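# Put blue foam block, else cardboard box, into door tote

## Task

Check whether a blue foam block lies on this room's floor. If one does, place it inside the tote near the door; if none does, place the cardboard box inside that tote. The placed item must sit entirely within the tote with nothing sticking out past its rim, and it must stay there without the robot holding it in place. The robot must not topple or finish leaning, or the task fails.

## Robot and tools

Robot: a simulated Hello Robot Stretch 3 with a single arm. It has a two-wheeled base (0.33 m long, 0.34 m wide), a lift that slides up a mast, and a telescoping arm that reaches out to the robot's right side. The base cannot move sideways, so to shift the gripper forward or back you drive the base. Spinning in place pivots about the point between the drive wheels, 0.05 m behind the front edge; with arm retracted and wrist folded the swept circle has radius 0.28 m, but an unfolded level wrist reaches beyond it.

Frames: the base frame has its origin on the floor between the drive wheels, x ahead, y to the left, z up. hand_pose is reported in this frame, at the point where closed fingertips meet. The odometry frame is the base frame as it was at the start; base_odometry counts wheel turns only, so slipping looks like travel. Heading is positive to the left.

Cameras: head_camera and nav_camera ride on the head and turn with head_pan_rad and head_tilt_rad; wrist_camera rides on the gripper. Every successful execute_actions result ends with one image per camera, taken after the call finishes. Send an empty actions list just to look.

Tool execute_actions takes "actions", a list run in order. Each action may contain "robot" (a command, a queue list of up to 8 commands, or {"stop": true}), "steps" (1 to 450 control steps at 30 per second; default 1) and "until" (ends the action early once its conditions hold). {"steps": n} alone simply waits. If any part of a call is invalid or out of range, nothing in it runs.

A command holds "base", "joints", and optionally "contact_limits". Base takes exactly one key: translate_m, a relative drive in metres from wherever the base is when that command begins, forward positive, magnitude at most 1; or rotate_rad, a relative turn in radians, counter-clockwise (left) positive, magnitude at most 3.2. Joints takes absolute targets by name; unnamed joints keep their previous targets. Ranges: lift_m 0 to 1.1 (arm height, metres); arm_m 0 to 0.52 (extension, metres); wrist_yaw_rad -1.345 to 4.42 (0 along the arm, positive swings toward the front, 3.0 folds over the base); wrist_pitch_rad -1.57 to 0.451 (0 level, negative tips fingers down); wrist_roll_rad -2.911 to 2.911 (0 fingers side by side); gripper_m -0.089 to 0.179 (larger is wider; the actual fingertip gap is smaller than this by about 0.007 near closed and 0.025 fully open, and zero below 0.007); head_pan_rad -3.953 to 1.73 (0 forward, positive left, -1.57 looks along the arm); head_tilt_rad -1.53 to 0.419 (negative looks down). contact_limits: {"arm_m": effort percent 1 to 100}, stopping that arm motion once its effort reaches the value; smaller is gentler. In a queue, {"pause_s": s} waits up to 15 s. Motions continue across later actions and while you think; a new command overrides at once and discards the rest of an older queue. Queue items run only after the previous one ends "done" (off_target also passes for base and gripper).

The base drives fast (0.30 m/s, 1.9 rad/s) only when stowed: lift_m under 0.30, arm_m under 0.03, wrist_yaw_rad over 2.54; otherwise 0.10 m/s and 0.63 rad/s.

Gripping: command gripper_m below the object's width (lower squeezes harder; excessive squeeze gets throttled and objects may slip). To let go, open at least 0.02 past where the fingers first touched. Neither the reading nor "done" proves a grasp; check the cameras.

To wait for everything to settle, use "steps": 450 with "until": {"robot": {"status": "ended"}}. Other conditions compare a field with [op, value], ops =, !=, <, <=, >, >=; avoid "=" on readings. "any": {"status": "ended"} fires when any one motion or queue ends.

Result lines: base_status shows progress as (translate_m done of goal); joint_goals and joint_status per joint (moving, done, off_target, contact_stop, time_out, stopped, not_commanded, torque_fault); measured_speeds; refusals, queue (idle/running/done/dropped/stopped) and queue_left; lines starting refused:, dropped:, replaced:; robot.on_its_own when the robot altered a goal, a joint is slack or off, or the base leans 3 degrees or more; base_tilt (forward/right positive); motor_effort percentages with peak in brackets (biased and noisy); lidar_m, 12 ranges in 30-degree sectors from straight ahead counter-clockwise, in a plane 0.17 m up; wrist_depth_mm and head_depth_mm as 7x7 grids of millimetres. After a contact_stop the lift or arm goes slack until commanded again.

Tool zoom_image: camera (head_camera, nav_camera or wrist_camera) and region [x0, y0, x1, y1] in pixels from the top-left, at most 504 by 504; returns a closer view of that camera's latest image.

Tool finished_scene: pass scene, the current scene's number. It is final and reports success. Before calling it, make sure all motion has ended and the item rests in the tote unaided.

Cautions: fold or unfold the wrist only with lift_m between 0.32 and 0.95, wrist_pitch_rad -0.4 and roll near 0; once folded, lift may go down to 0.25. With wrist_yaw_rad below -0.4 keep pitch at -0.5 or lower. Pushing into something rigid with the gripper above roughly 0.45 m, pushing again after a contact_stop, or driving while gripping or hooking something fixed can tip the robot; snagging furniture, especially reversing, can too. If it leans, reverse the last move in small steps, free the gripper, and lower lift_m to about 0.2. Wrist servos overheat under sustained force and go limp for 10 s. Avoid drops, slams, hard hits and shoving. Loose objects may occasionally get nudged by something else.

Each tool is called after "Emit:" as name([rows], argument=value, ...), one row to a line, values as JSON.

## Session

Emit:
execute_actions(actions=[])

Scene clock: 0.00 s.
robot.base_odometry: x=+0.000 y=+0.000 heading=+0.000 (m, m, rad; robot's odometry frame)
robot.turned_by_wheels: +0.000 (rad since the last result)
robot.turned_by_imu: +0.000 (rad since the last result)
robot.base_tilt: forward=+1.1 right=+0.5 (deg)
robot.lidar_m: 0.90 0.90 1.08 1.29 1.54 0.94 0.84 0.84 1.00 1.86 2.18 1.02
robot.head_depth_mm: 924 922 918 923 926 926 928 / 905 902 904 903 906 908 906 / 886 881 887 887 889 889 890 / 866 865 865 869 867 871 870 / 848 848 848 850 852 855 853 / 831 831 834 834 834 837 835 / 814 816 816 818 820 820 822
robot.base_status: not_commanded
robot.joint_positions: lift_m=+0.307 arm_m=+0.002 wrist_yaw_rad=+2.973 wrist_pitch_rad=-0.331 wrist_roll_rad=+0.011 gripper_m=+0.037 head_pan_rad=-0.002 head_tilt_rad=+0.003
robot.joint_goals: lift_m=+0.307 arm_m=+0.002 wrist_yaw_rad=+2.973 wrist_pitch_rad=-0.331 wrist_roll_rad=+0.011 gripper_m=+0.037 head_pan_rad=-0.002 head_tilt_rad=+0.003
robot.joint_status: lift_m=not_commanded arm_m=not_commanded wrist_yaw_rad=not_commanded wrist_pitch_rad=not_commanded wrist_roll_rad=not_commanded gripper_m=not_commanded head_pan_rad=not_commanded head_tilt_rad=not_commanded
robot.measured_speeds: translate_m=+0.000 rotate_rad=+0.000 lift_m=+0.000 arm_m=+0.000 wrist_yaw_rad=+0.000 wrist_pitch_rad=+0.000 wrist_roll_rad=+0.000 head_pan_rad=+0.000 head_tilt_rad=+0.000
robot: refusals=0 queue=idle queue_left=0
robot.motor_effort: left_wheel=+0 right_wheel=+1 lift_m=+23 arm_m=+0 wrist_yaw_rad=+0 wrist_pitch_rad=+6 wrist_roll_rad=+0 gripper_m=+0 head_pan_rad=+0 head_tilt_rad=+2 (%)
robot.hand_pose: x=+0.0180 y=+0.0841 z=+0.3398 quat_wxyz=(+0.175, +0.708, +0.057, +0.681) (m; robot's base frame)
robot.wrist_depth_mm: - - - - - 963 769 / - - - - - - 776 / - - - - - - 807 / 837 825 816 827 808 812 769 / 654 656 - 657 683 658 658 / 546 551 - 549 527 550 547 / 470 480 - - 466 468 473
pictures: head_camera (sideways: a quarter turn clockwise sets it upright), nav_camera (sideways: a quarter turn counterclockwise sets it upright), wrist_camera
Images, in order (width x height): head_camera 896x504, nav_camera 672x504, wrist_camera 644x364.

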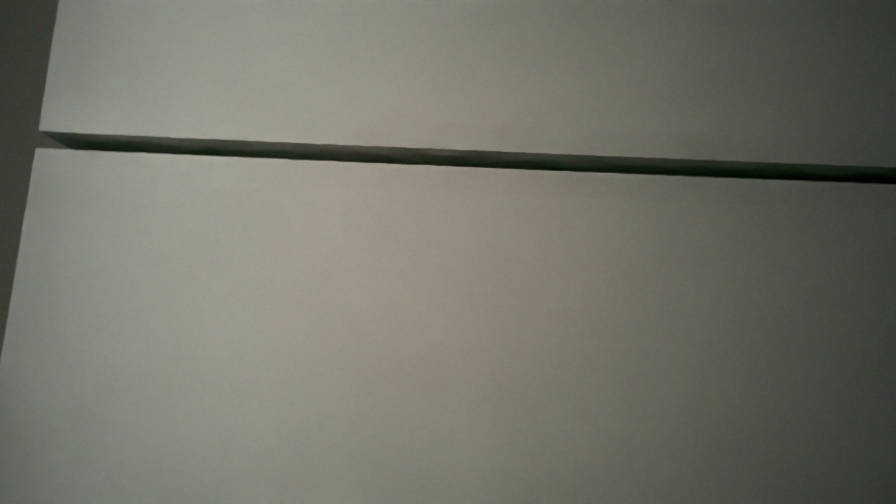

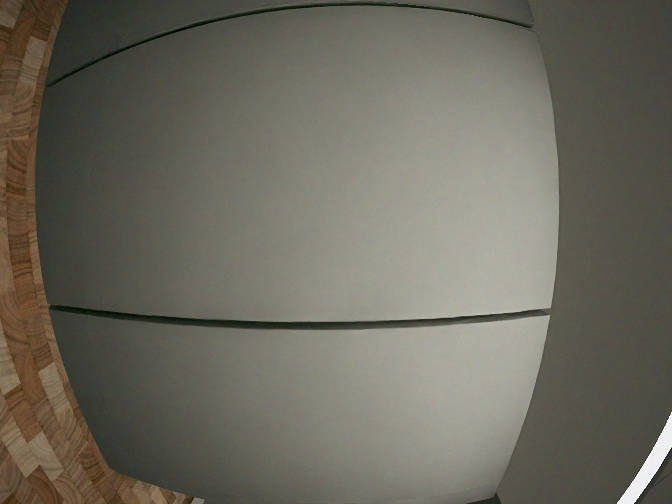

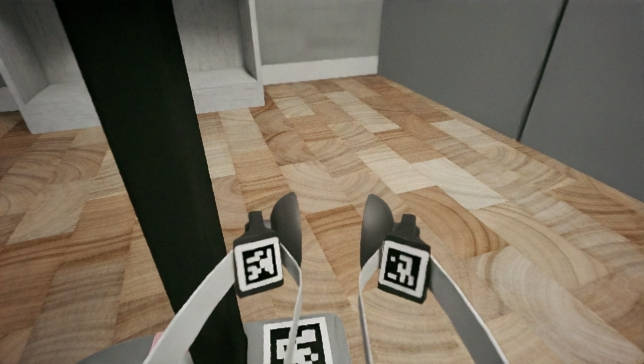

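Look around with the head.

Emit:
execute_actions([
  {"robot":{"joints":{"head_pan_rad":-1.57,"head_tilt_rad":-0.7}},"steps":200,"until":{"robot":{"status":"ended"}}},
])

Scene clock: 1.73 s.
robot.base_odometry: x=+0.000 y=+0.000 heading=+0.000 (m, m, rad; robot's odometry frame)
robot.turned_by_wheels: +0.000 (rad since the last result)
robot.turned_by_imu: +0.000 (rad since the last result)
robot.base_tilt: forward=+1.1 right=+0.4 (deg)
robot.lidar_m: 0.90 0.90 1.08 1.29 1.54 0.94 0.84 0.84 1.00 1.86 2.18 1.02
robot.head_depth_mm: 1634 1700 1741 1806 1625 1367 1174 / 1905 2100 2279 2041 1633 1366 1173 / 1900 2137 2411 1963 1636 1361 1172 / 1848 2093 2336 1953 1625 1358 1168 / 1840 2058 2339 2024 1620 1360 1169 / 1809 2028 2291 2015 1614 1356 1167 / 1779 2000 2284 2002 1623 1356 1174
robot.base_status: not_commanded
robot.joint_positions: lift_m=+0.307 arm_m=+0.002 wrist_yaw_rad=+2.973 wrist_pitch_rad=-0.331 wrist_roll_rad=+0.011 gripper_m=+0.037 head_pan_rad=-1.563 head_tilt_rad=-0.691
robot.joint_goals: lift_m=+0.307 arm_m=+0.002 wrist_yaw_rad=+2.973 wrist_pitch_rad=-0.331 wrist_roll_rad=+0.011 gripper_m=+0.037 head_pan_rad=-1.570 head_tilt_rad=-0.700
robot.joint_status: lift_m=not_commanded arm_m=not_commanded wrist_yaw_rad=not_commanded wrist_pitch_rad=not_commanded wrist_roll_rad=not_commanded gripper_m=not_commanded head_pan_rad=done head_tilt_rad=done
robot.measured_speeds: translate_m=+0.000 rotate_rad=+0.000 lift_m=+0.000 arm_m=+0.000 wrist_yaw_rad=+0.000 wrist_pitch_rad=+0.000 wrist_roll_rad=+0.000 head_pan_rad=+0.000 head_tilt_rad=+0.000
robot: refusals=0 queue=done queue_left=0
robot.motor_effort: left_wheel=+0(0) right_wheel=+0(0) lift_m=+23(23) arm_m=+0(0) wrist_yaw_rad=+0(1) wrist_pitch_rad=+6(6) wrist_roll_rad=+0(0) gripper_m=+0(1) head_pan_rad=-4(43) head_tilt_rad=-3(28) (%)
robot.hand_pose: x=+0.0180 y=+0.0841 z=+0.3398 quat_wxyz=(+0.175, +0.708, +0.057, +0.681) (m; robot's base frame)
robot.wrist_depth_mm: - - - - - 965 765 / - - - - - - 786 / - - - - - - 795 / 828 802 822 827 827 826 774 / 661 655 - 651 683 652 660 / 550 550 - 549 533 543 554 / 471 482 - - 466 467 465
pictures: head_camera (sideways: a quarter turn clockwise sets it upright), nav_camera (sideways: a quarter turn counterclockwise sets it upright), wrist_camera
Images, in order (width x height): head_camera 896x504, nav_camera 672x504, wrist_camera 644x364.

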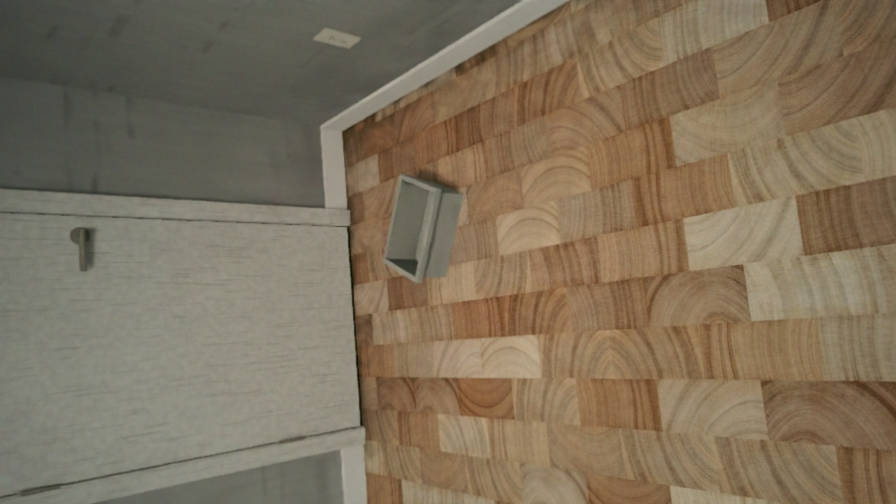

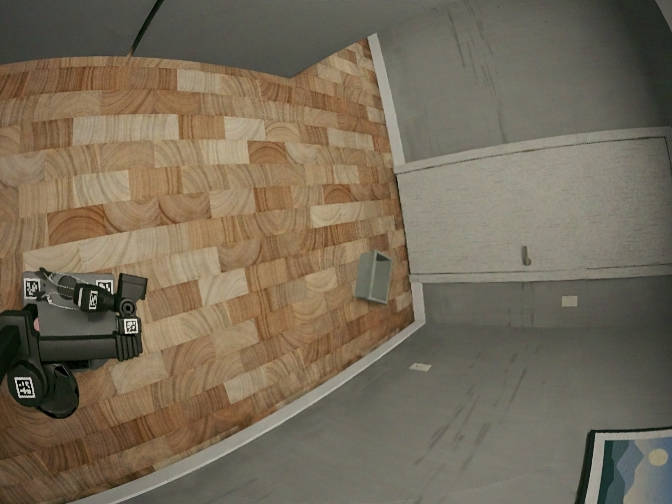

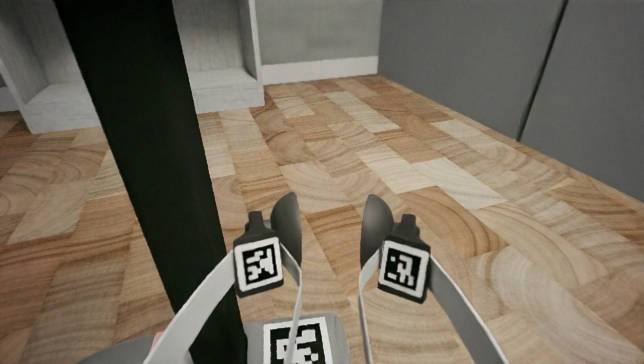

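Emit:
execute_actions([
  {"robot":{"joints":{"head_pan_rad":1.57,"head_tilt_rad":-0.7}},"steps":200,"until":{"robot":{"status":"ended"}}},
])

Scene clock: 4.07 s.
robot.base_odometry: x=+0.000 y=+0.000 heading=+0.000 (m, m, rad; robot's odometry frame)
robot.turned_by_wheels: +0.000 (rad since the last result)
robot.turned_by_imu: +0.000 (rad since the last result)
robot.base_tilt: forward=+1.0 right=+0.5 (deg)
robot.lidar_m: 0.90 0.90 1.08 1.28 1.53 0.94 0.84 0.84 1.00 1.85 2.18 1.02
robot.head_depth_mm: 1416 1602 1768 1856 1630 1374 1176 / 1392 1577 1822 1990 1632 1362 1172 / 1367 1550 1775 1954 1626 1364 1174 / 1322 1478 1665 1904 1622 1356 1170 / 1289 1444 1578 1799 1617 1357 1171 / 1248 1415 1549 1791 1619 1367 1191 / 1250 1389 1522 1744 1653 - -
robot.base_status: not_commanded
robot.joint_positions: lift_m=+0.307 arm_m=+0.002 wrist_yaw_rad=+2.973 wrist_pitch_rad=-0.331 wrist_roll_rad=+0.011 gripper_m=+0.037 head_pan_rad=+1.563 head_tilt_rad=-0.691
robot.joint_goals: lift_m=+0.307 arm_m=+0.002 wrist_yaw_rad=+2.973 wrist_pitch_rad=-0.331 wrist_roll_rad=+0.011 gripper_m=+0.037 head_pan_rad=+1.570 head_tilt_rad=-0.700
robot.joint_status: lift_m=not_commanded arm_m=not_commanded wrist_yaw_rad=not_commanded wrist_pitch_rad=not_commanded wrist_roll_rad=not_commanded gripper_m=not_commanded head_pan_rad=done head_tilt_rad=done
robot.measured_speeds: translate_m=+0.000 rotate_rad=+0.000 lift_m=+0.000 arm_m=+0.000 wrist_yaw_rad=+0.000 wrist_pitch_rad=+0.000 wrist_roll_rad=+0.000 head_pan_rad=+0.000 head_tilt_rad=+0.000
robot: refusals=0 queue=done queue_left=0
robot.motor_effort: left_wheel=-1(0) right_wheel=+1(1) lift_m=+23(23) arm_m=+0(0) wrist_yaw_rad=+0(1) wrist_pitch_rad=+6(6) wrist_roll_rad=+1(0) gripper_m=+1(0) head_pan_rad=+4(42) head_tilt_rad=-3(2) (%)
robot.hand_pose: x=+0.0180 y=+0.0841 z=+0.3398 quat_wxyz=(+0.175, +0.708, +0.057, +0.681) (m; robot's base frame)
robot.wrist_depth_mm: - - - - - 972 759 / - - - - - - 775 / - - - - - - 799 / 829 814 818 830 819 819 774 / 659 660 - 659 690 645 664 / 555 543 - 549 534 541 549 / 478 483 - - 474 471 468
pictures: head_camera (sideways: a quarter turn clockwise sets it upright), nav_camera (sideways: a quarter turn counterclockwise sets it upright), wrist_camera
Images, in order (width x height): head_camera 896x504, nav_camera 672x504, wrist_camera 644x364.

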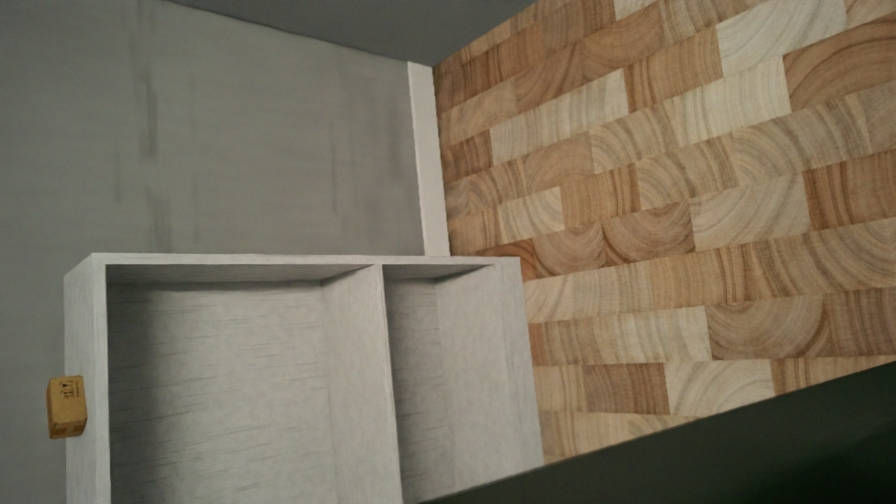

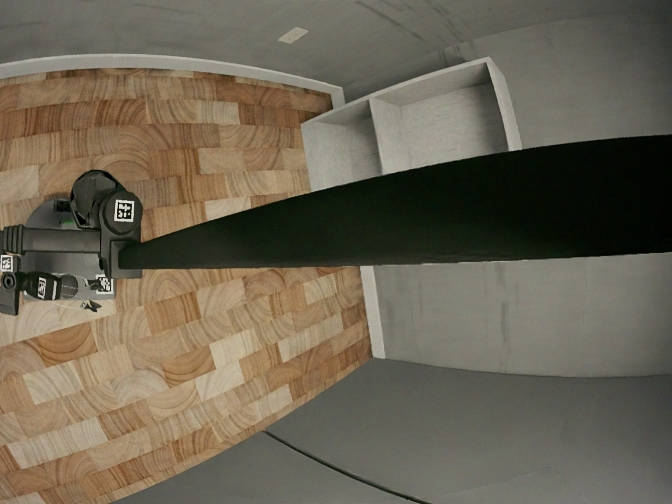

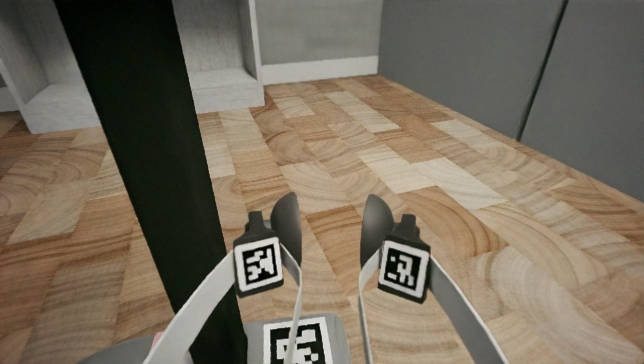

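Emit:
execute_actions([
  {"robot":{"joints":{"head_pan_rad":-3.14,"head_tilt_rad":-1.0}},"steps":200,"until":{"robot":{"status":"ended"}}},
])

Scene clock: 7.20 s.
robot.base_odometry: x=+0.000 y=+0.000 heading=+0.000 (m, m, rad; robot's odometry frame)
robot.turned_by_wheels: +0.000 (rad since the last result)
robot.turned_by_imu: +0.000 (rad since the last result)
robot.base_tilt: forward=+1.1 right=+0.5 (deg)
robot.lidar_m: 0.90 0.90 1.08 1.28 1.53 0.94 0.84 0.84 1.00 1.85 2.18 1.02
robot.head_depth_mm: 808 969 1211 1479 1353 1202 1064 / 794 947 1184 1470 1345 1241 - / 781 933 1155 1439 1346 - - / 770 913 1127 1447 1349 1243 - / 758 899 1102 1422 1350 1224 - / 745 882 1080 1392 1352 1205 1114 / 737 867 1056 1348 1354 1209 1096
robot.base_status: not_commanded
robot.joint_positions: lift_m=+0.307 arm_m=+0.002 wrist_yaw_rad=+2.973 wrist_pitch_rad=-0.331 wrist_roll_rad=+0.011 gripper_m=+0.037 head_pan_rad=-3.133 head_tilt_rad=-0.988
robot.joint_goals: lift_m=+0.307 arm_m=+0.002 wrist_yaw_rad=+2.973 wrist_pitch_rad=-0.331 wrist_roll_rad=+0.011 gripper_m=+0.037 head_pan_rad=-3.140 head_tilt_rad=-1.000
robot.joint_status: lift_m=not_commanded arm_m=not_commanded wrist_yaw_rad=not_commanded wrist_pitch_rad=not_commanded wrist_roll_rad=not_commanded gripper_m=not_commanded head_pan_rad=done head_tilt_rad=done
robot.measured_speeds: translate_m=+0.000 rotate_rad=+0.000 lift_m=+0.000 arm_m=+0.000 wrist_yaw_rad=+0.000 wrist_pitch_rad=+0.000 wrist_roll_rad=+0.000 head_pan_rad=+0.000 head_tilt_rad=+0.000
robot: refusals=0 queue=done queue_left=0
robot.motor_effort: left_wheel=+0(0) right_wheel=+0(1) lift_m=+23(23) arm_m=+0(0) wrist_yaw_rad=+0(0) wrist_pitch_rad=+7(6) wrist_roll_rad=+0(0) gripper_m=+0(1) head_pan_rad=-4(45) head_tilt_rad=-3(21) (%)
robot.hand_pose: x=+0.0180 y=+0.0841 z=+0.3398 quat_wxyz=(+0.175, +0.708, +0.057, +0.681) (m; robot's base frame)
robot.wrist_depth_mm: - - - - - 972 764 / - - - - - - 778 / - - - - - - 794 / 821 818 838 826 809 819 767 / 654 667 - 658 687 661 656 / 554 553 - 549 533 554 544 / 470 486 - - 477 469 468
pictures: head_camera (sideways: a quarter turn clockwise sets it upright), nav_camera (sideways: a quarter turn counterclockwise sets it upright), wrist_camera
Images, in order (width x height): head_camera 896x504, nav_camera 672x504, wrist_camera 644x364.

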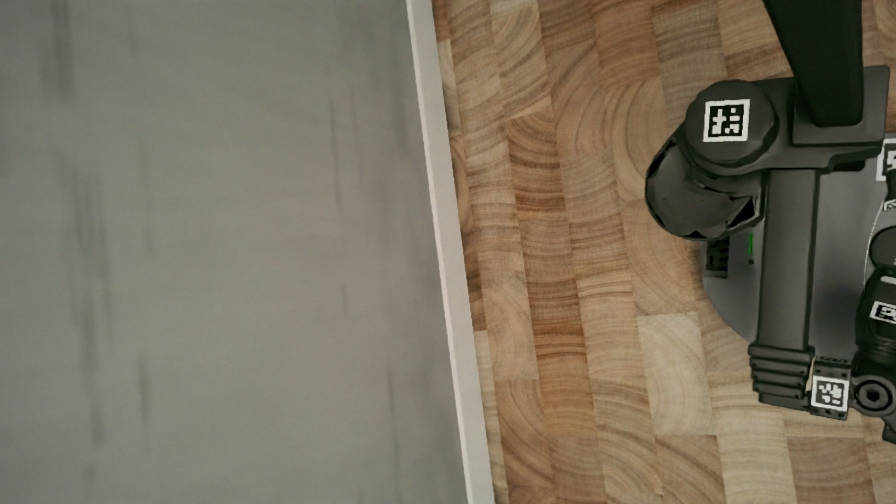

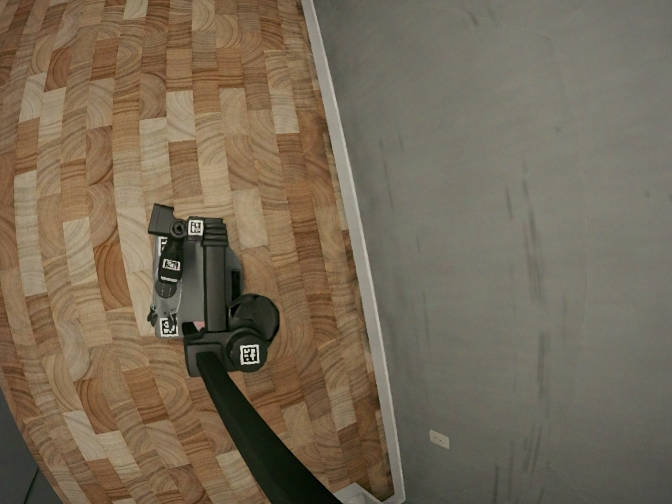

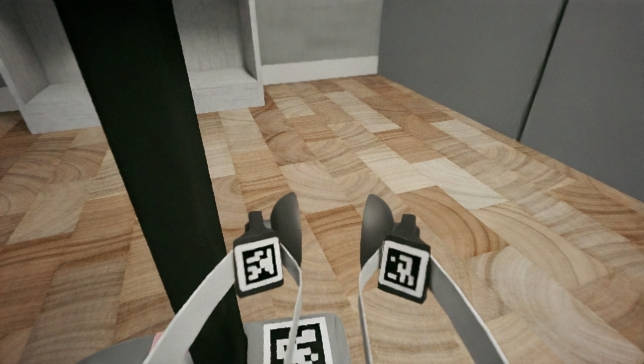

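Emit:
execute_actions([
  {"robot":[{"joints":{"lift_m":0.27,"head_pan_rad":1.2,"head_tilt_rad":-0.6}},{"base":{"rotate_rad":-1.57}},{"base":{"translate_m":1.0}}],"steps":450,"until":{"robot":{"status":"ended"}}},
])

Scene clock: 17.73 s.
robot.base_odometry: x=+0.001 y=-1.000 heading=-1.570 (m, m, rad; robot's odometry frame)
robot.turned_by_wheels: -1.570 (rad since the last result)
robot.turned_by_imu: -1.589 (rad since the last result)
robot.base_tilt: forward=+1.0 right=+0.4 (deg)
robot.lidar_m: 1.19 1.20 1.45 1.11 1.11 1.33 2.29 1.15 0.71 0.63 0.63 0.76
robot.head_depth_mm: 1332 1419 1512 1635 1708 1445 1222 / 1496 1598 1739 1894 1760 1437 1225 / 1709 1849 2030 2130 1761 1435 1215 / 1998 2193 2426 2268 1763 1437 1215 / 2365 2665 2842 2261 1752 1433 1214 / 2947 3432 3177 2254 1697 1438 1214 / 3515 3753 1146 1227 1380 1429 1213
robot.base_status: done (translate_m +1.0000 of +1.0000)
robot.joint_positions: lift_m=+0.270 arm_m=+0.002 wrist_yaw_rad=+2.973 wrist_pitch_rad=-0.332 wrist_roll_rad=+0.011 gripper_m=+0.037 head_pan_rad=+1.193 head_tilt_rad=-0.605
robot.joint_goals: lift_m=+0.270 arm_m=+0.002 wrist_yaw_rad=+2.973 wrist_pitch_rad=-0.332 wrist_roll_rad=+0.011 gripper_m=+0.037 head_pan_rad=+1.200 head_tilt_rad=-0.600
robot.joint_status: lift_m=done arm_m=not_commanded wrist_yaw_rad=not_commanded wrist_pitch_rad=not_commanded wrist_roll_rad=not_commanded gripper_m=not_commanded head_pan_rad=done head_tilt_rad=done
robot.measured_speeds: translate_m=+0.000 rotate_rad=+0.000 lift_m=+0.000 arm_m=+0.000 wrist_yaw_rad=+0.000 wrist_pitch_rad=+0.000 wrist_roll_rad=+0.000 head_pan_rad=+0.000 head_tilt_rad=+0.000
robot: refusals=0 queue=done queue_left=0
robot.motor_effort: left_wheel=+2(9) right_wheel=-2(8) lift_m=+21(26) arm_m=+0(0) wrist_yaw_rad=+0(0) wrist_pitch_rad=+7(7) wrist_roll_rad=+0(0) gripper_m=+0(1) head_pan_rad=+3(44) head_tilt_rad=+2(21) (%)
robot.hand_pose: x=+0.0180 y=+0.0840 z=+0.3027 quat_wxyz=(+0.176, +0.708, +0.057, +0.681) (m; robot's base frame)
robot.wrist_depth_mm: 853 - - - - - - / 916 - - - - - - / 946 - - - - - 970 / 757 741 759 749 764 751 740 / 605 606 - 601 625 602 596 / 503 506 - 510 481 504 498 / 442 - - - 432 430 432
pictures: head_camera (sideways: a quarter turn clockwise sets it upright), nav_camera (sideways: a quarter turn counterclockwise sets it upright), wrist_camera
Images, in order (width x height): head_camera 896x504, nav_camera 672x504, wrist_camera 644x364.

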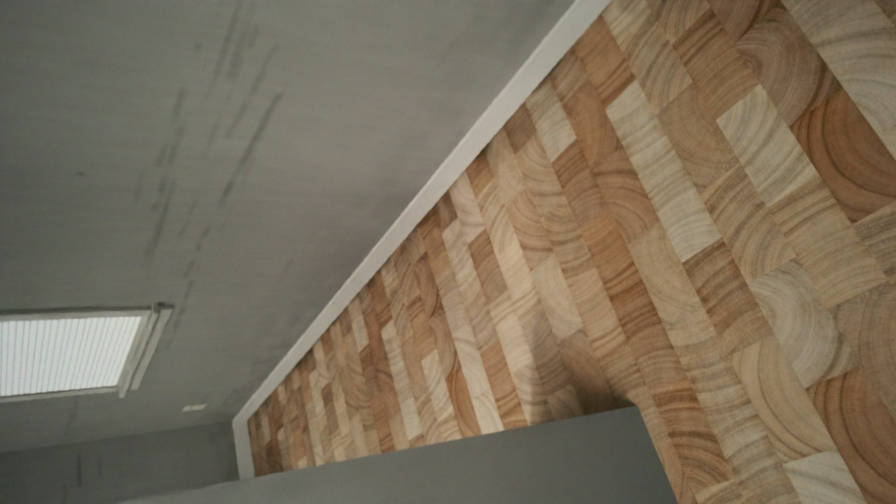

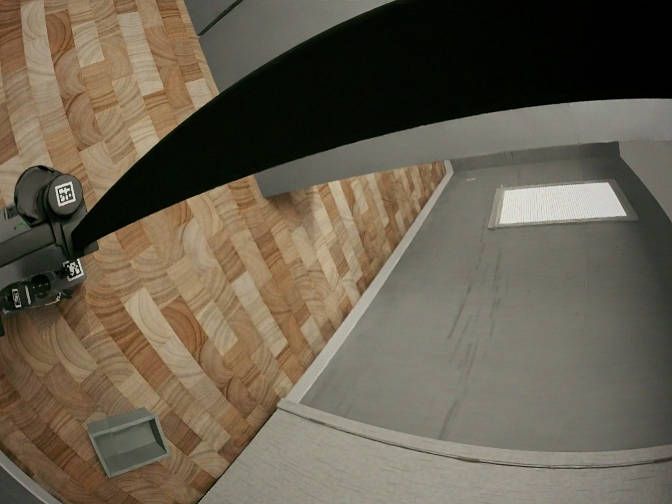

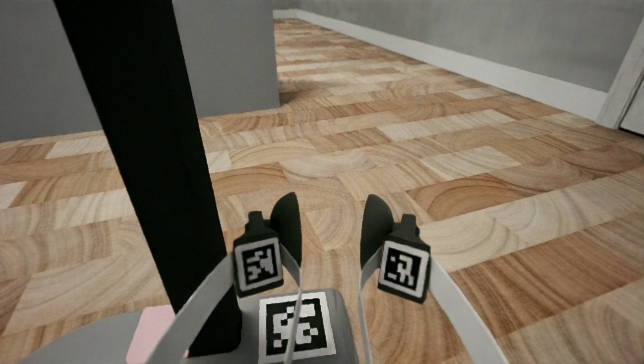

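Emit:
execute_actions([
  {"robot":[{"base":{"translate_m":0.3}},{"base":{"rotate_rad":1.5}},{"base":{"translate_m":1.0}},{"base":{"translate_m":0.8}}],"steps":450,"until":{"robot":{"status":"ended"}}},
])

Scene clock: 33.10 s.
robot.base_odometry: x=+1.797 y=-1.426 heading=-0.070 (m, m, rad; robot's odometry frame)
robot.turned_by_wheels: +1.500 (rad since the last result)
robot.turned_by_imu: +1.523 (rad since the last result)
robot.base_tilt: forward=+1.0 right=+0.6 (deg)
robot.lidar_m: 0.83 2.05 2.68 2.90 0.58 0.63 2.31 0.87 0.49 0.42 0.42 0.48
robot.head_depth_mm: 2583 2447 2888 2273 1781 1446 1225 / 2898 2922 3094 2285 1775 1444 1217 / 3221 3507 3197 2269 1754 1442 1216 / 3429 3831 3201 2271 1768 1436 1215 / 3200 3554 3159 2278 1758 1440 1215 / 2991 3262 3188 2258 1742 1424 1216 / 2831 3166 3155 2220 1736 1429 1215
robot.base_status: done (translate_m +0.8000 of +0.8000)
robot.joint_positions: lift_m=+0.270 arm_m=+0.002 wrist_yaw_rad=+2.973 wrist_pitch_rad=-0.332 wrist_roll_rad=+0.011 gripper_m=+0.037 head_pan_rad=+1.193 head_tilt_rad=-0.605
robot.joint_goals: lift_m=+0.270 arm_m=+0.002 wrist_yaw_rad=+2.973 wrist_pitch_rad=-0.332 wrist_roll_rad=+0.011 gripper_m=+0.037 head_pan_rad=+1.200 head_tilt_rad=-0.600
robot.joint_status: lift_m=done arm_m=not_commanded wrist_yaw_rad=not_commanded wrist_pitch_rad=not_commanded wrist_roll_rad=not_commanded gripper_m=not_commanded head_pan_rad=done head_tilt_rad=done
robot.measured_speeds: translate_m=+0.000 rotate_rad=+0.000 lift_m=+0.000 arm_m=+0.000 wrist_yaw_rad=+0.000 wrist_pitch_rad=+0.000 wrist_roll_rad=+0.000 head_pan_rad=+0.000 head_tilt_rad=+0.000
robot: refusals=0 queue=done queue_left=0
robot.motor_effort: left_wheel=-3(7) right_wheel=+3(12) lift_m=+21(21) arm_m=+0(0) wrist_yaw_rad=-1(0) wrist_pitch_rad=+7(7) wrist_roll_rad=+0(0) gripper_m=+0(1) head_pan_rad=+4(4) head_tilt_rad=+2(1) (%)
robot.hand_pose: x=+0.0180 y=+0.0840 z=+0.3026 quat_wxyz=(+0.176, +0.708, +0.057, +0.681) (m; robot's base frame)
robot.wrist_depth_mm: 421 - - - - - - / 452 - - - - - - / 485 - - - - - - / 519 555 760 755 741 747 744 / 568 586 - 607 623 600 602 / 498 506 - 509 485 499 495 / 448 - - - 426 431 426
pictures: head_camera (sideways: a quarter turn clockwise sets it upright), nav_camera (sideways: a quarter turn counterclockwise sets it upright), wrist_camera
Images, in order (width x height): head_camera 896x504, nav_camera 672x504, wrist_camera 644x364.

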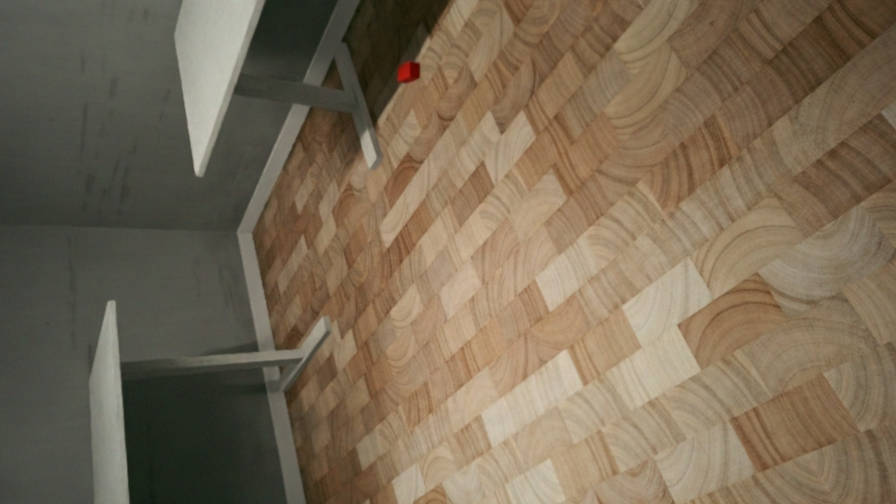

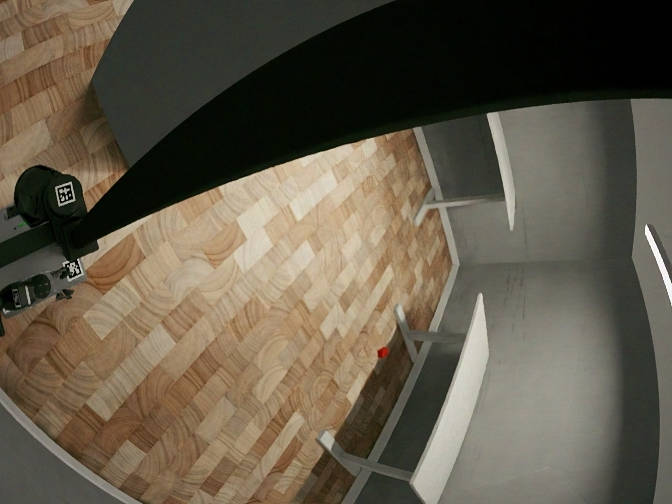

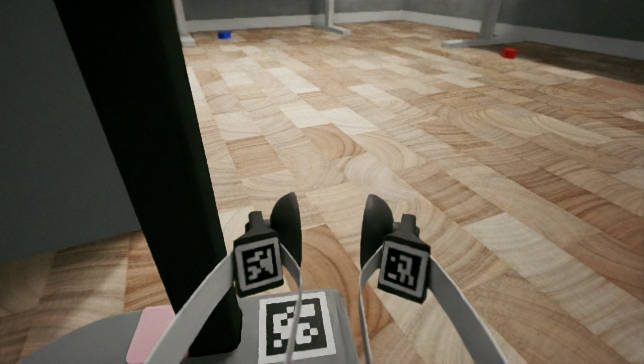

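Emit:
execute_actions([
  {"robot":[{"base":{"translate_m":0.25},"joints":{"head_pan_rad":0.0,"head_tilt_rad":-0.6}},{"base":{"rotate_rad":1.85}},{"base":{"translate_m":1.0}},{"base":{"translate_m":0.5}}],"steps":450,"until":{"robot":{"status":"ended"}}},
])

Scene clock: 47.03 s.
robot.base_odometry: x=+1.735 y=+0.024 heading=+1.780 (m, m, rad; robot's odometry frame)
robot.turned_by_wheels: +1.850 (rad since the last result)
robot.turned_by_imu: +1.877 (rad since the last result)
robot.base_tilt: forward=+1.1 right=+0.5 (deg)
robot.lidar_m: 1.45 0.98 0.83 0.34 0.83 0.93 1.86 1.94 1.97 1.82 2.33 1.84
robot.head_depth_mm: 1569 1479 1924 2123 1779 1441 1224 / 1578 1469 1950 2115 1771 1442 1213 / 1594 1458 1964 2163 1764 1445 1221 / 1598 1452 1909 2114 1715 1438 1217 / 1591 1665 1936 2125 1748 1436 1216 / 1573 1548 1853 1334 1325 1378 1197 / 819 877 963 1088 1064 1282 1139
robot.base_status: done (translate_m +0.5000 of +0.5000)
robot.joint_positions: lift_m=+0.270 arm_m=+0.002 wrist_yaw_rad=+2.973 wrist_pitch_rad=-0.332 wrist_roll_rad=+0.011 gripper_m=+0.037 head_pan_rad=+0.007 head_tilt_rad=-0.605
robot.joint_goals: lift_m=+0.270 arm_m=+0.002 wrist_yaw_rad=+2.973 wrist_pitch_rad=-0.332 wrist_roll_rad=+0.011 gripper_m=+0.037 head_pan_rad=+0.000 head_tilt_rad=-0.600
robot.joint_status: lift_m=done arm_m=not_commanded wrist_yaw_rad=not_commanded wrist_pitch_rad=not_commanded wrist_roll_rad=not_commanded gripper_m=not_commanded head_pan_rad=done head_tilt_rad=done
robot.measured_speeds: translate_m=+0.000 rotate_rad=+0.000 lift_m=+0.000 arm_m=+0.000 wrist_yaw_rad=+0.000 wrist_pitch_rad=+0.000 wrist_roll_rad=+0.000 head_pan_rad=+0.000 head_tilt_rad=+0.000
robot: refusals=0 queue=done queue_left=0
robot.motor_effort: left_wheel=-3(8) right_wheel=+4(13) lift_m=+20(20) arm_m=+0(1) wrist_yaw_rad=-1(1) wrist_pitch_rad=+7(7) wrist_roll_rad=+0(0) gripper_m=+0(0) head_pan_rad=-4(45) head_tilt_rad=+3(2) (%)
robot.hand_pose: x=+0.0180 y=+0.0839 z=+0.3026 quat_wxyz=(+0.176, +0.708, +0.057, +0.681) (m; robot's base frame)
robot.wrist_depth_mm: 679 - 720 357 784 795 819 / 746 - 788 390 853 881 879 / 765 - 819 422 809 807 810 / 615 601 620 475 612 615 604 / 500 495 - 521 530 553 578 / 469 486 - 509 484 502 504 / 443 - - - 433 434 426
pictures: head_camera (sideways: a quarter turn clockwise sets it upright), nav_camera (sideways: a quarter turn counterclockwise sets it upright), wrist_camera
Images, in order (width x height): head_camera 896x504, nav_camera 672x504, wrist_camera 644x364.

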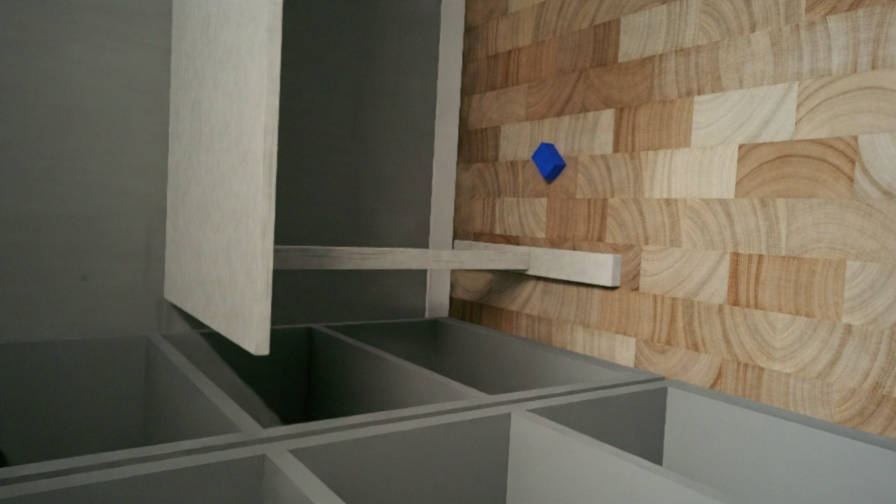

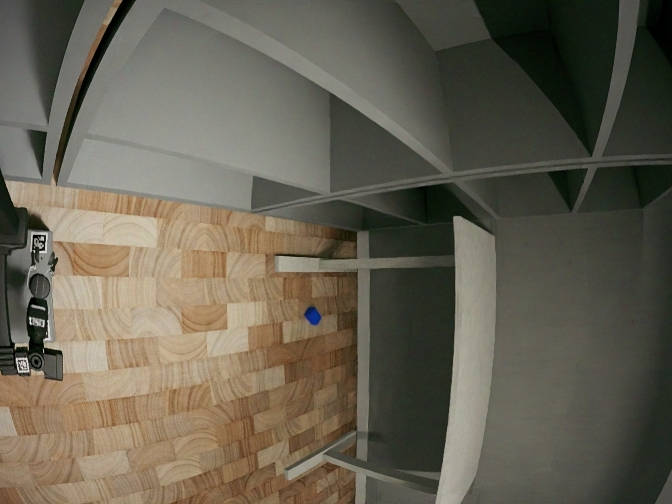

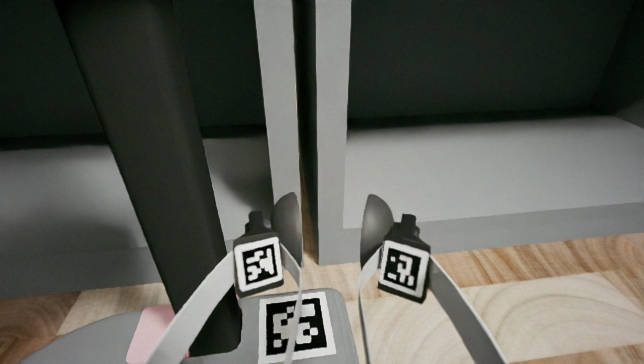

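Emit:
execute_actions([
  {"robot":[{"base":{"rotate_rad":-0.18}},{"base":{"translate_m":0.72},"joints":{"head_pan_rad":-1.57,"head_tilt_rad":-0.9}},{"base":{"rotate_rad":1.57}},{"joints":{"lift_m":0.4,"wrist_pitch_rad":-0.4,"gripper_m":0.15}},{"joints":{"wrist_yaw_rad":0.0}}],"steps":450,"until":{"robot":{"status":"ended"}}},
])

Scene clock: 60.27 s.
robot.base_odometry: x=+1.714 y=+0.744 heading=-3.113 (m, m, rad; robot's odometry frame)
robot.turned_by_wheels: +1.390 (rad since the last result)
robot.turned_by_imu: +1.409 (rad since the last result)
robot.base_tilt: forward=+1.1 right=+0.5 (deg)
robot.lidar_m: 0.51 0.93 0.79 1.64 2.60 2.30 1.70 1.28 1.24 1.20 0.76 0.51
robot.head_depth_mm: 831 631 524 1648 1414 1247 1109 / 831 632 524 1645 1417 1243 1144 / 830 632 509 1642 1422 1239 - / 833 631 510 1658 1391 1264 1122 / 830 632 510 1644 1417 1246 1108 / 831 632 510 1496 1362 1220 1110 / 830 632 510 1532 1418 1247 1107
robot.base_status: done (rotate_rad +1.5699 of +1.5700)
robot.joint_positions: lift_m=+0.400 arm_m=+0.002 wrist_yaw_rad=+0.003 wrist_pitch_rad=-0.411 wrist_roll_rad=+0.012 gripper_m=+0.150 head_pan_rad=-1.563 head_tilt_rad=-0.889
robot.joint_goals: lift_m=+0.400 arm_m=+0.002 wrist_yaw_rad=+0.000 wrist_pitch_rad=-0.400 wrist_roll_rad=+0.012 gripper_m=+0.150 head_pan_rad=-1.570 head_tilt_rad=-0.900
robot.joint_status: lift_m=done arm_m=not_commanded wrist_yaw_rad=done wrist_pitch_rad=done wrist_roll_rad=not_commanded gripper_m=done head_pan_rad=done head_tilt_rad=done
robot.measured_speeds: translate_m=+0.000 rotate_rad=+0.000 lift_m=+0.000 arm_m=+0.000 wrist_yaw_rad=+0.000 wrist_pitch_rad=+0.000 wrist_roll_rad=+0.000 head_pan_rad=+0.000 head_tilt_rad=+0.000
robot: refusals=0 queue=done queue_left=0
robot.motor_effort: left_wheel=-2(8) right_wheel=+3(13) lift_m=+26(30) arm_m=-1(1) wrist_yaw_rad=-4(5) wrist_pitch_rad=+6(8) wrist_roll_rad=+0(0) gripper_m=+0(81) head_pan_rad=-3(44) head_tilt_rad=-3(19) (%)
robot.hand_pose: x=-0.0209 y=-0.3725 z=+0.4141 quat_wxyz=(+0.689, +0.145, -0.696, -0.144) (m; robot's base frame)
robot.wrist_depth_mm: 416 815 825 883 899 926 973 / 457 878 923 946 - - - / 845 922 - - - - - / 788 588 869 877 880 857 861 / 691 711 719 705 711 743 710 / 625 - 616 609 605 595 617 / 538 512 530 535 528 532 525
pictures: head_camera (sideways: a quarter turn clockwise sets it upright), nav_camera (sideways: a quarter turn counterclockwise sets it upright), wrist_camera
Images, in order (width x height): head_camera 896x504, nav_camera 672x504, wrist_camera 644x364.

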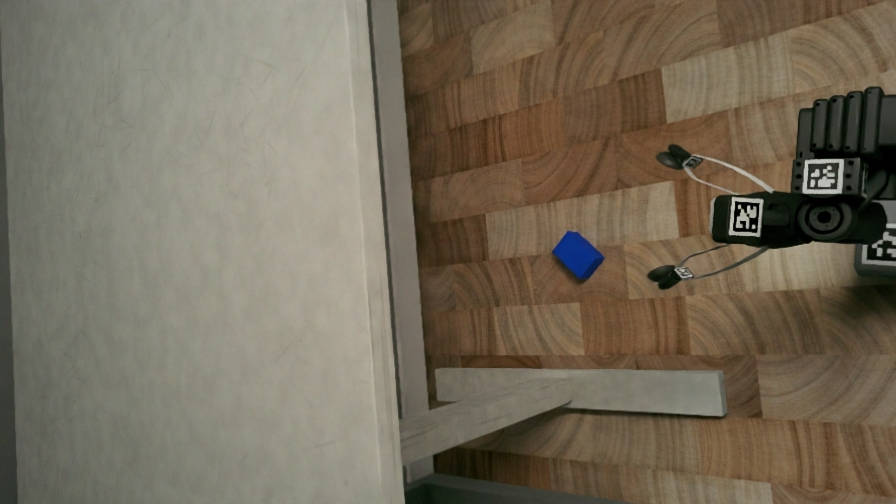

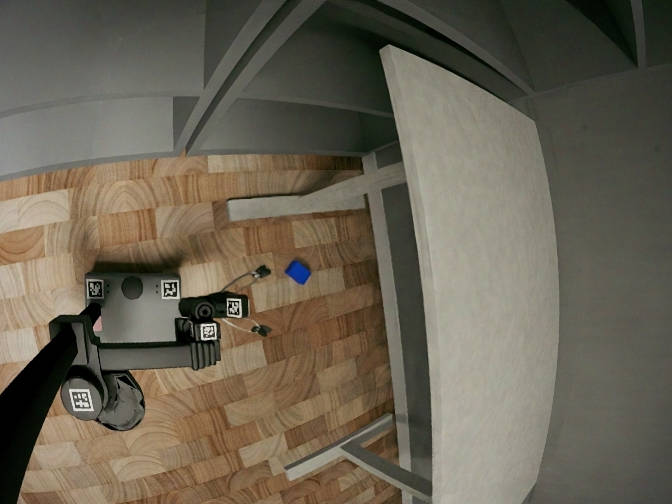

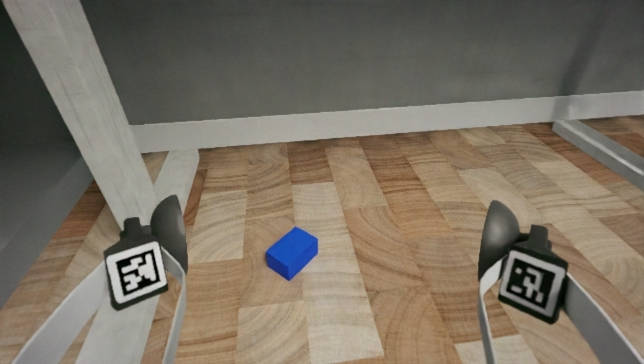

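Emit:
execute_actions([
  {"robot":{"base":{"translate_m":0.05},"joints":{"lift_m":0.2,"arm_m":0.36,"wrist_pitch_rad":-1.0}},"steps":450,"until":{"robot":{"status":"ended"}}},
])

Scene clock: 64.37 s.
robot.base_odometry: x=+1.664 y=+0.742 heading=-3.113 (m, m, rad; robot's odometry frame)
robot.turned_by_wheels: +0.000 (rad since the last result)
robot.turned_by_imu: +0.000 (rad since the last result)
robot.base_tilt: forward=+1.1 right=+0.6 (deg)
robot.lidar_m: 0.48 0.88 0.77 1.64 2.60 2.33 1.75 1.28 1.28 1.19 0.74 0.46
robot.head_depth_mm: 829 632 509 1647 1417 1245 1112 / 829 633 510 1649 1418 1244 1113 / 829 632 510 1646 1475 1242 1125 / 832 632 509 1611 1430 1246 1125 / 831 631 510 1603 1422 1245 1110 / 827 633 510 1131 1363 1230 1109 / 829 632 509 1538 1391 1224 1109
robot.base_status: done (translate_m +0.0500 of +0.0500)
robot.joint_positions: lift_m=+0.200 arm_m=+0.360 wrist_yaw_rad=+0.001 wrist_pitch_rad=-1.003 wrist_roll_rad=+0.011 gripper_m=+0.150 head_pan_rad=-1.563 head_tilt_rad=-0.889
robot.joint_goals: lift_m=+0.200 arm_m=+0.360 wrist_yaw_rad=+0.000 wrist_pitch_rad=-1.000 wrist_roll_rad=+0.011 gripper_m=+0.150 head_pan_rad=-1.570 head_tilt_rad=-0.900
robot.joint_status: lift_m=done arm_m=done wrist_yaw_rad=done wrist_pitch_rad=done wrist_roll_rad=not_commanded gripper_m=done head_pan_rad=done head_tilt_rad=done
robot.measured_speeds: translate_m=+0.000 rotate_rad=+0.000 lift_m=+0.000 arm_m=+0.000 wrist_yaw_rad=+0.000 wrist_pitch_rad=+0.000 wrist_roll_rad=+0.000 head_pan_rad=+0.000 head_tilt_rad=+0.000
robot: refusals=0 queue=done queue_left=0
robot.motor_effort: left_wheel=-3(4) right_wheel=+4(8) lift_m=+20(26) arm_m=+5(2) wrist_yaw_rad=-2(3) wrist_pitch_rad=+2(4) wrist_roll_rad=+0(0) gripper_m=+1(1) head_pan_rad=-4(4) head_tilt_rad=-3(4) (%)
robot.hand_pose: x=-0.0215 y=-0.6220 z=+0.1099 quat_wxyz=(+0.617, +0.338, -0.623, -0.342) (m; robot's base frame)
robot.wrist_depth_mm: 348 349 343 342 339 335 334 / 325 329 323 322 319 316 312 / 308 307 306 254 297 296 297 / 291 289 282 246 284 282 279 / 276 279 272 270 269 267 262 / 267 - 258 258 255 252 254 / 247 248 245 244 244 241 242
pictures: head_camera (sideways: a quarter turn clockwise sets it upright), nav_camera (sideways: a quarter turn counterclockwise sets it upright), wrist_camera
Images, in order (width x height): head_camera 896x504, nav_camera 672x504, wrist_camera 644x364.

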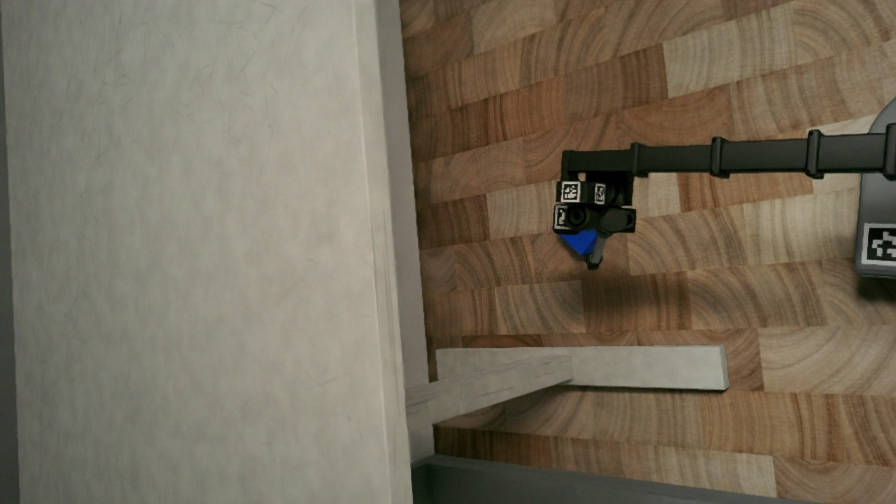

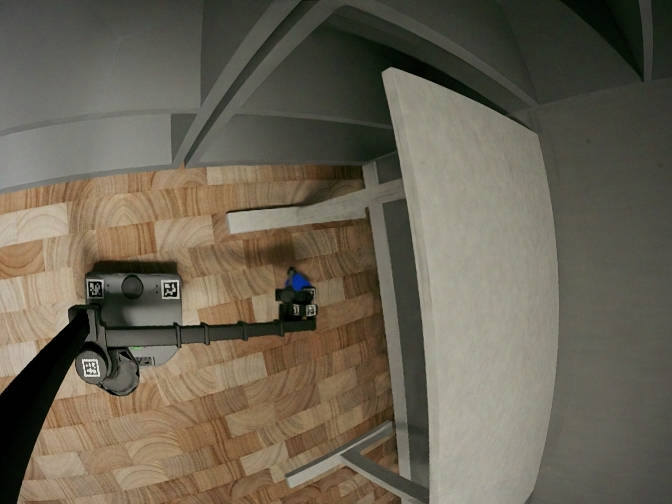

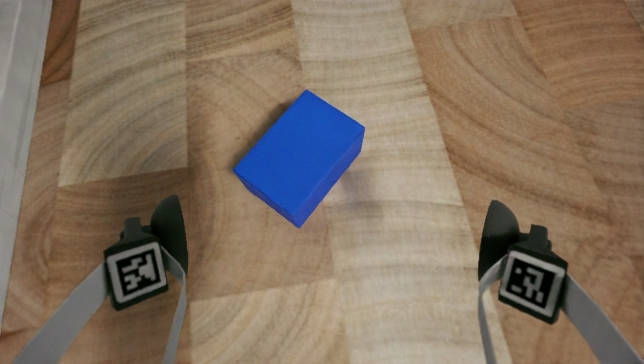

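Emit:
execute_actions([
  {"robot":[{"base":{"translate_m":0.015},"joints":{"lift_m":0.115,"arm_m":0.42}},{"joints":{"gripper_m":0.0}}],"steps":450,"until":{"robot":{"status":"ended"}}},
])

Scene clock: 68.20 s.
robot.base_odometry: x=+1.649 y=+0.742 heading=-3.113 (m, m, rad; robot's odometry frame)
robot.turned_by_wheels: +0.000 (rad since the last result)
robot.turned_by_imu: +0.000 (rad since the last result)
robot.base_tilt: forward=+1.1 right=+0.5 (deg)
robot.lidar_m: 0.47 0.86 0.76 1.64 2.60 2.34 1.76 1.29 1.30 1.19 0.74 0.45
robot.head_depth_mm: 831 631 510 1646 1418 1239 1109 / 830 631 510 1653 1422 1241 1110 / 829 633 509 1645 1478 1249 1125 / 830 632 509 1609 1414 1238 1127 / 831 632 509 1607 1385 1233 1108 / 832 633 510 1124 1388 1245 1105 / 830 633 510 1517 1388 1224 1113
robot.base_status: done (translate_m +0.0150 of +0.0150)
robot.joint_positions: lift_m=+0.115 arm_m=+0.420 wrist_yaw_rad=+0.001 wrist_pitch_rad=-1.003 wrist_roll_rad=+0.012 gripper_m=+0.002 head_pan_rad=-1.563 head_tilt_rad=-0.889
robot.joint_goals: lift_m=+0.115 arm_m=+0.420 wrist_yaw_rad=+0.000 wrist_pitch_rad=-1.000 wrist_roll_rad=+0.012 gripper_m=+0.000 head_pan_rad=-1.570 head_tilt_rad=-0.900
robot.joint_status: lift_m=done arm_m=done wrist_yaw_rad=done wrist_pitch_rad=done wrist_roll_rad=not_commanded gripper_m=done head_pan_rad=done head_tilt_rad=done
robot.measured_speeds: translate_m=+0.000 rotate_rad=+0.000 lift_m=+0.000 arm_m=+0.000 wrist_yaw_rad=+0.000 wrist_pitch_rad=+0.000 wrist_roll_rad=+0.000 head_pan_rad=+0.000 head_tilt_rad=+0.000
robot: refusals=0 queue=done queue_left=0
robot.motor_effort: left_wheel=-3(4) right_wheel=+3(8) lift_m=+22(20) arm_m=+5(8) wrist_yaw_rad=-2(1) wrist_pitch_rad=+2(2) wrist_roll_rad=+0(1) gripper_m=-31(98) head_pan_rad=-3(3) head_tilt_rad=-4(4) (%)
robot.hand_pose: x=-0.0215 y=-0.6819 z=+0.0248 quat_wxyz=(+0.617, +0.339, -0.623, -0.342) (m; robot's base frame)
robot.wrist_depth_mm: 242 240 238 235 234 231 228 / 228 224 223 220 219 216 215 / 213 211 210 158 158 205 203 / 201 200 197 147 148 192 192 / 190 189 186 138 139 183 181 / 181 179 176 173 172 174 172 / 171 170 169 168 166 166 165
pictures: head_camera (sideways: a quarter turn clockwise sets it upright), nav_camera (sideways: a quarter turn counterclockwise sets it upright), wrist_camera
Images, in order (width x height): head_camera 896x504, nav_camera 672x504, wrist_camera 644x364.

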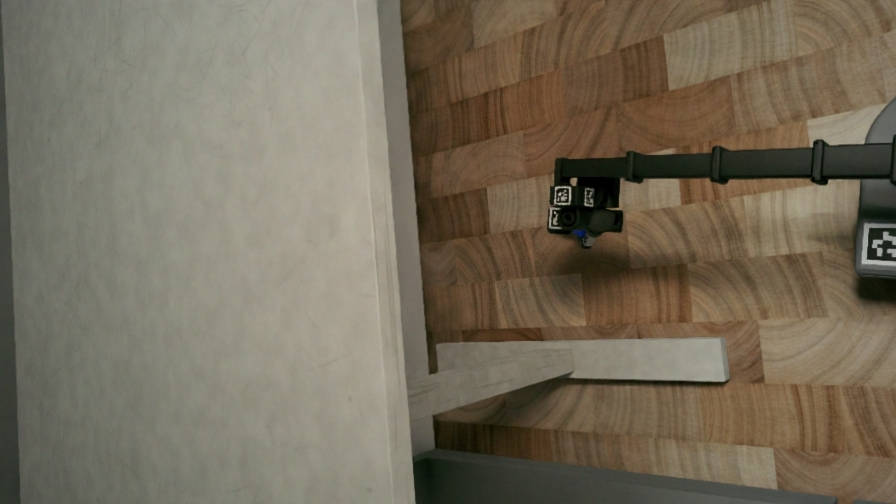

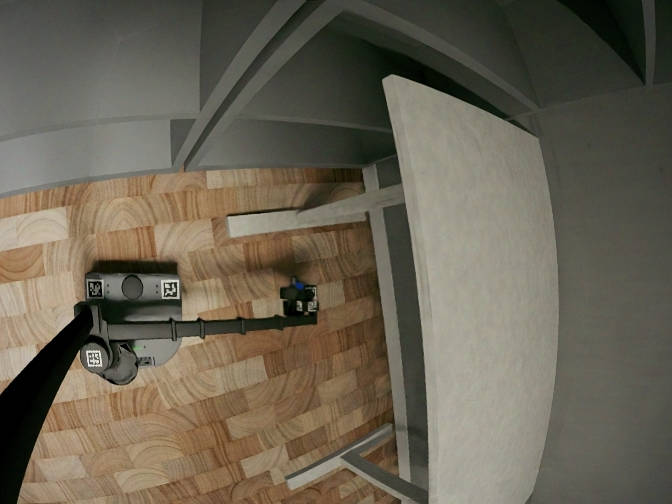

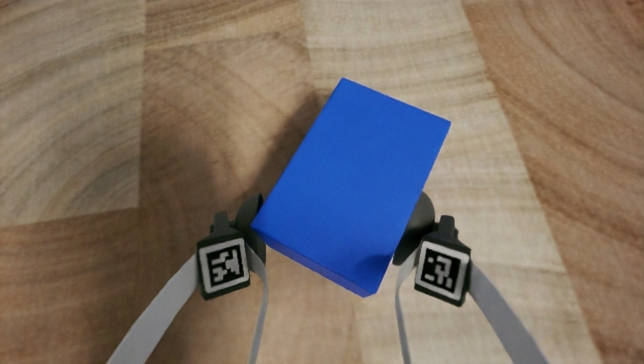

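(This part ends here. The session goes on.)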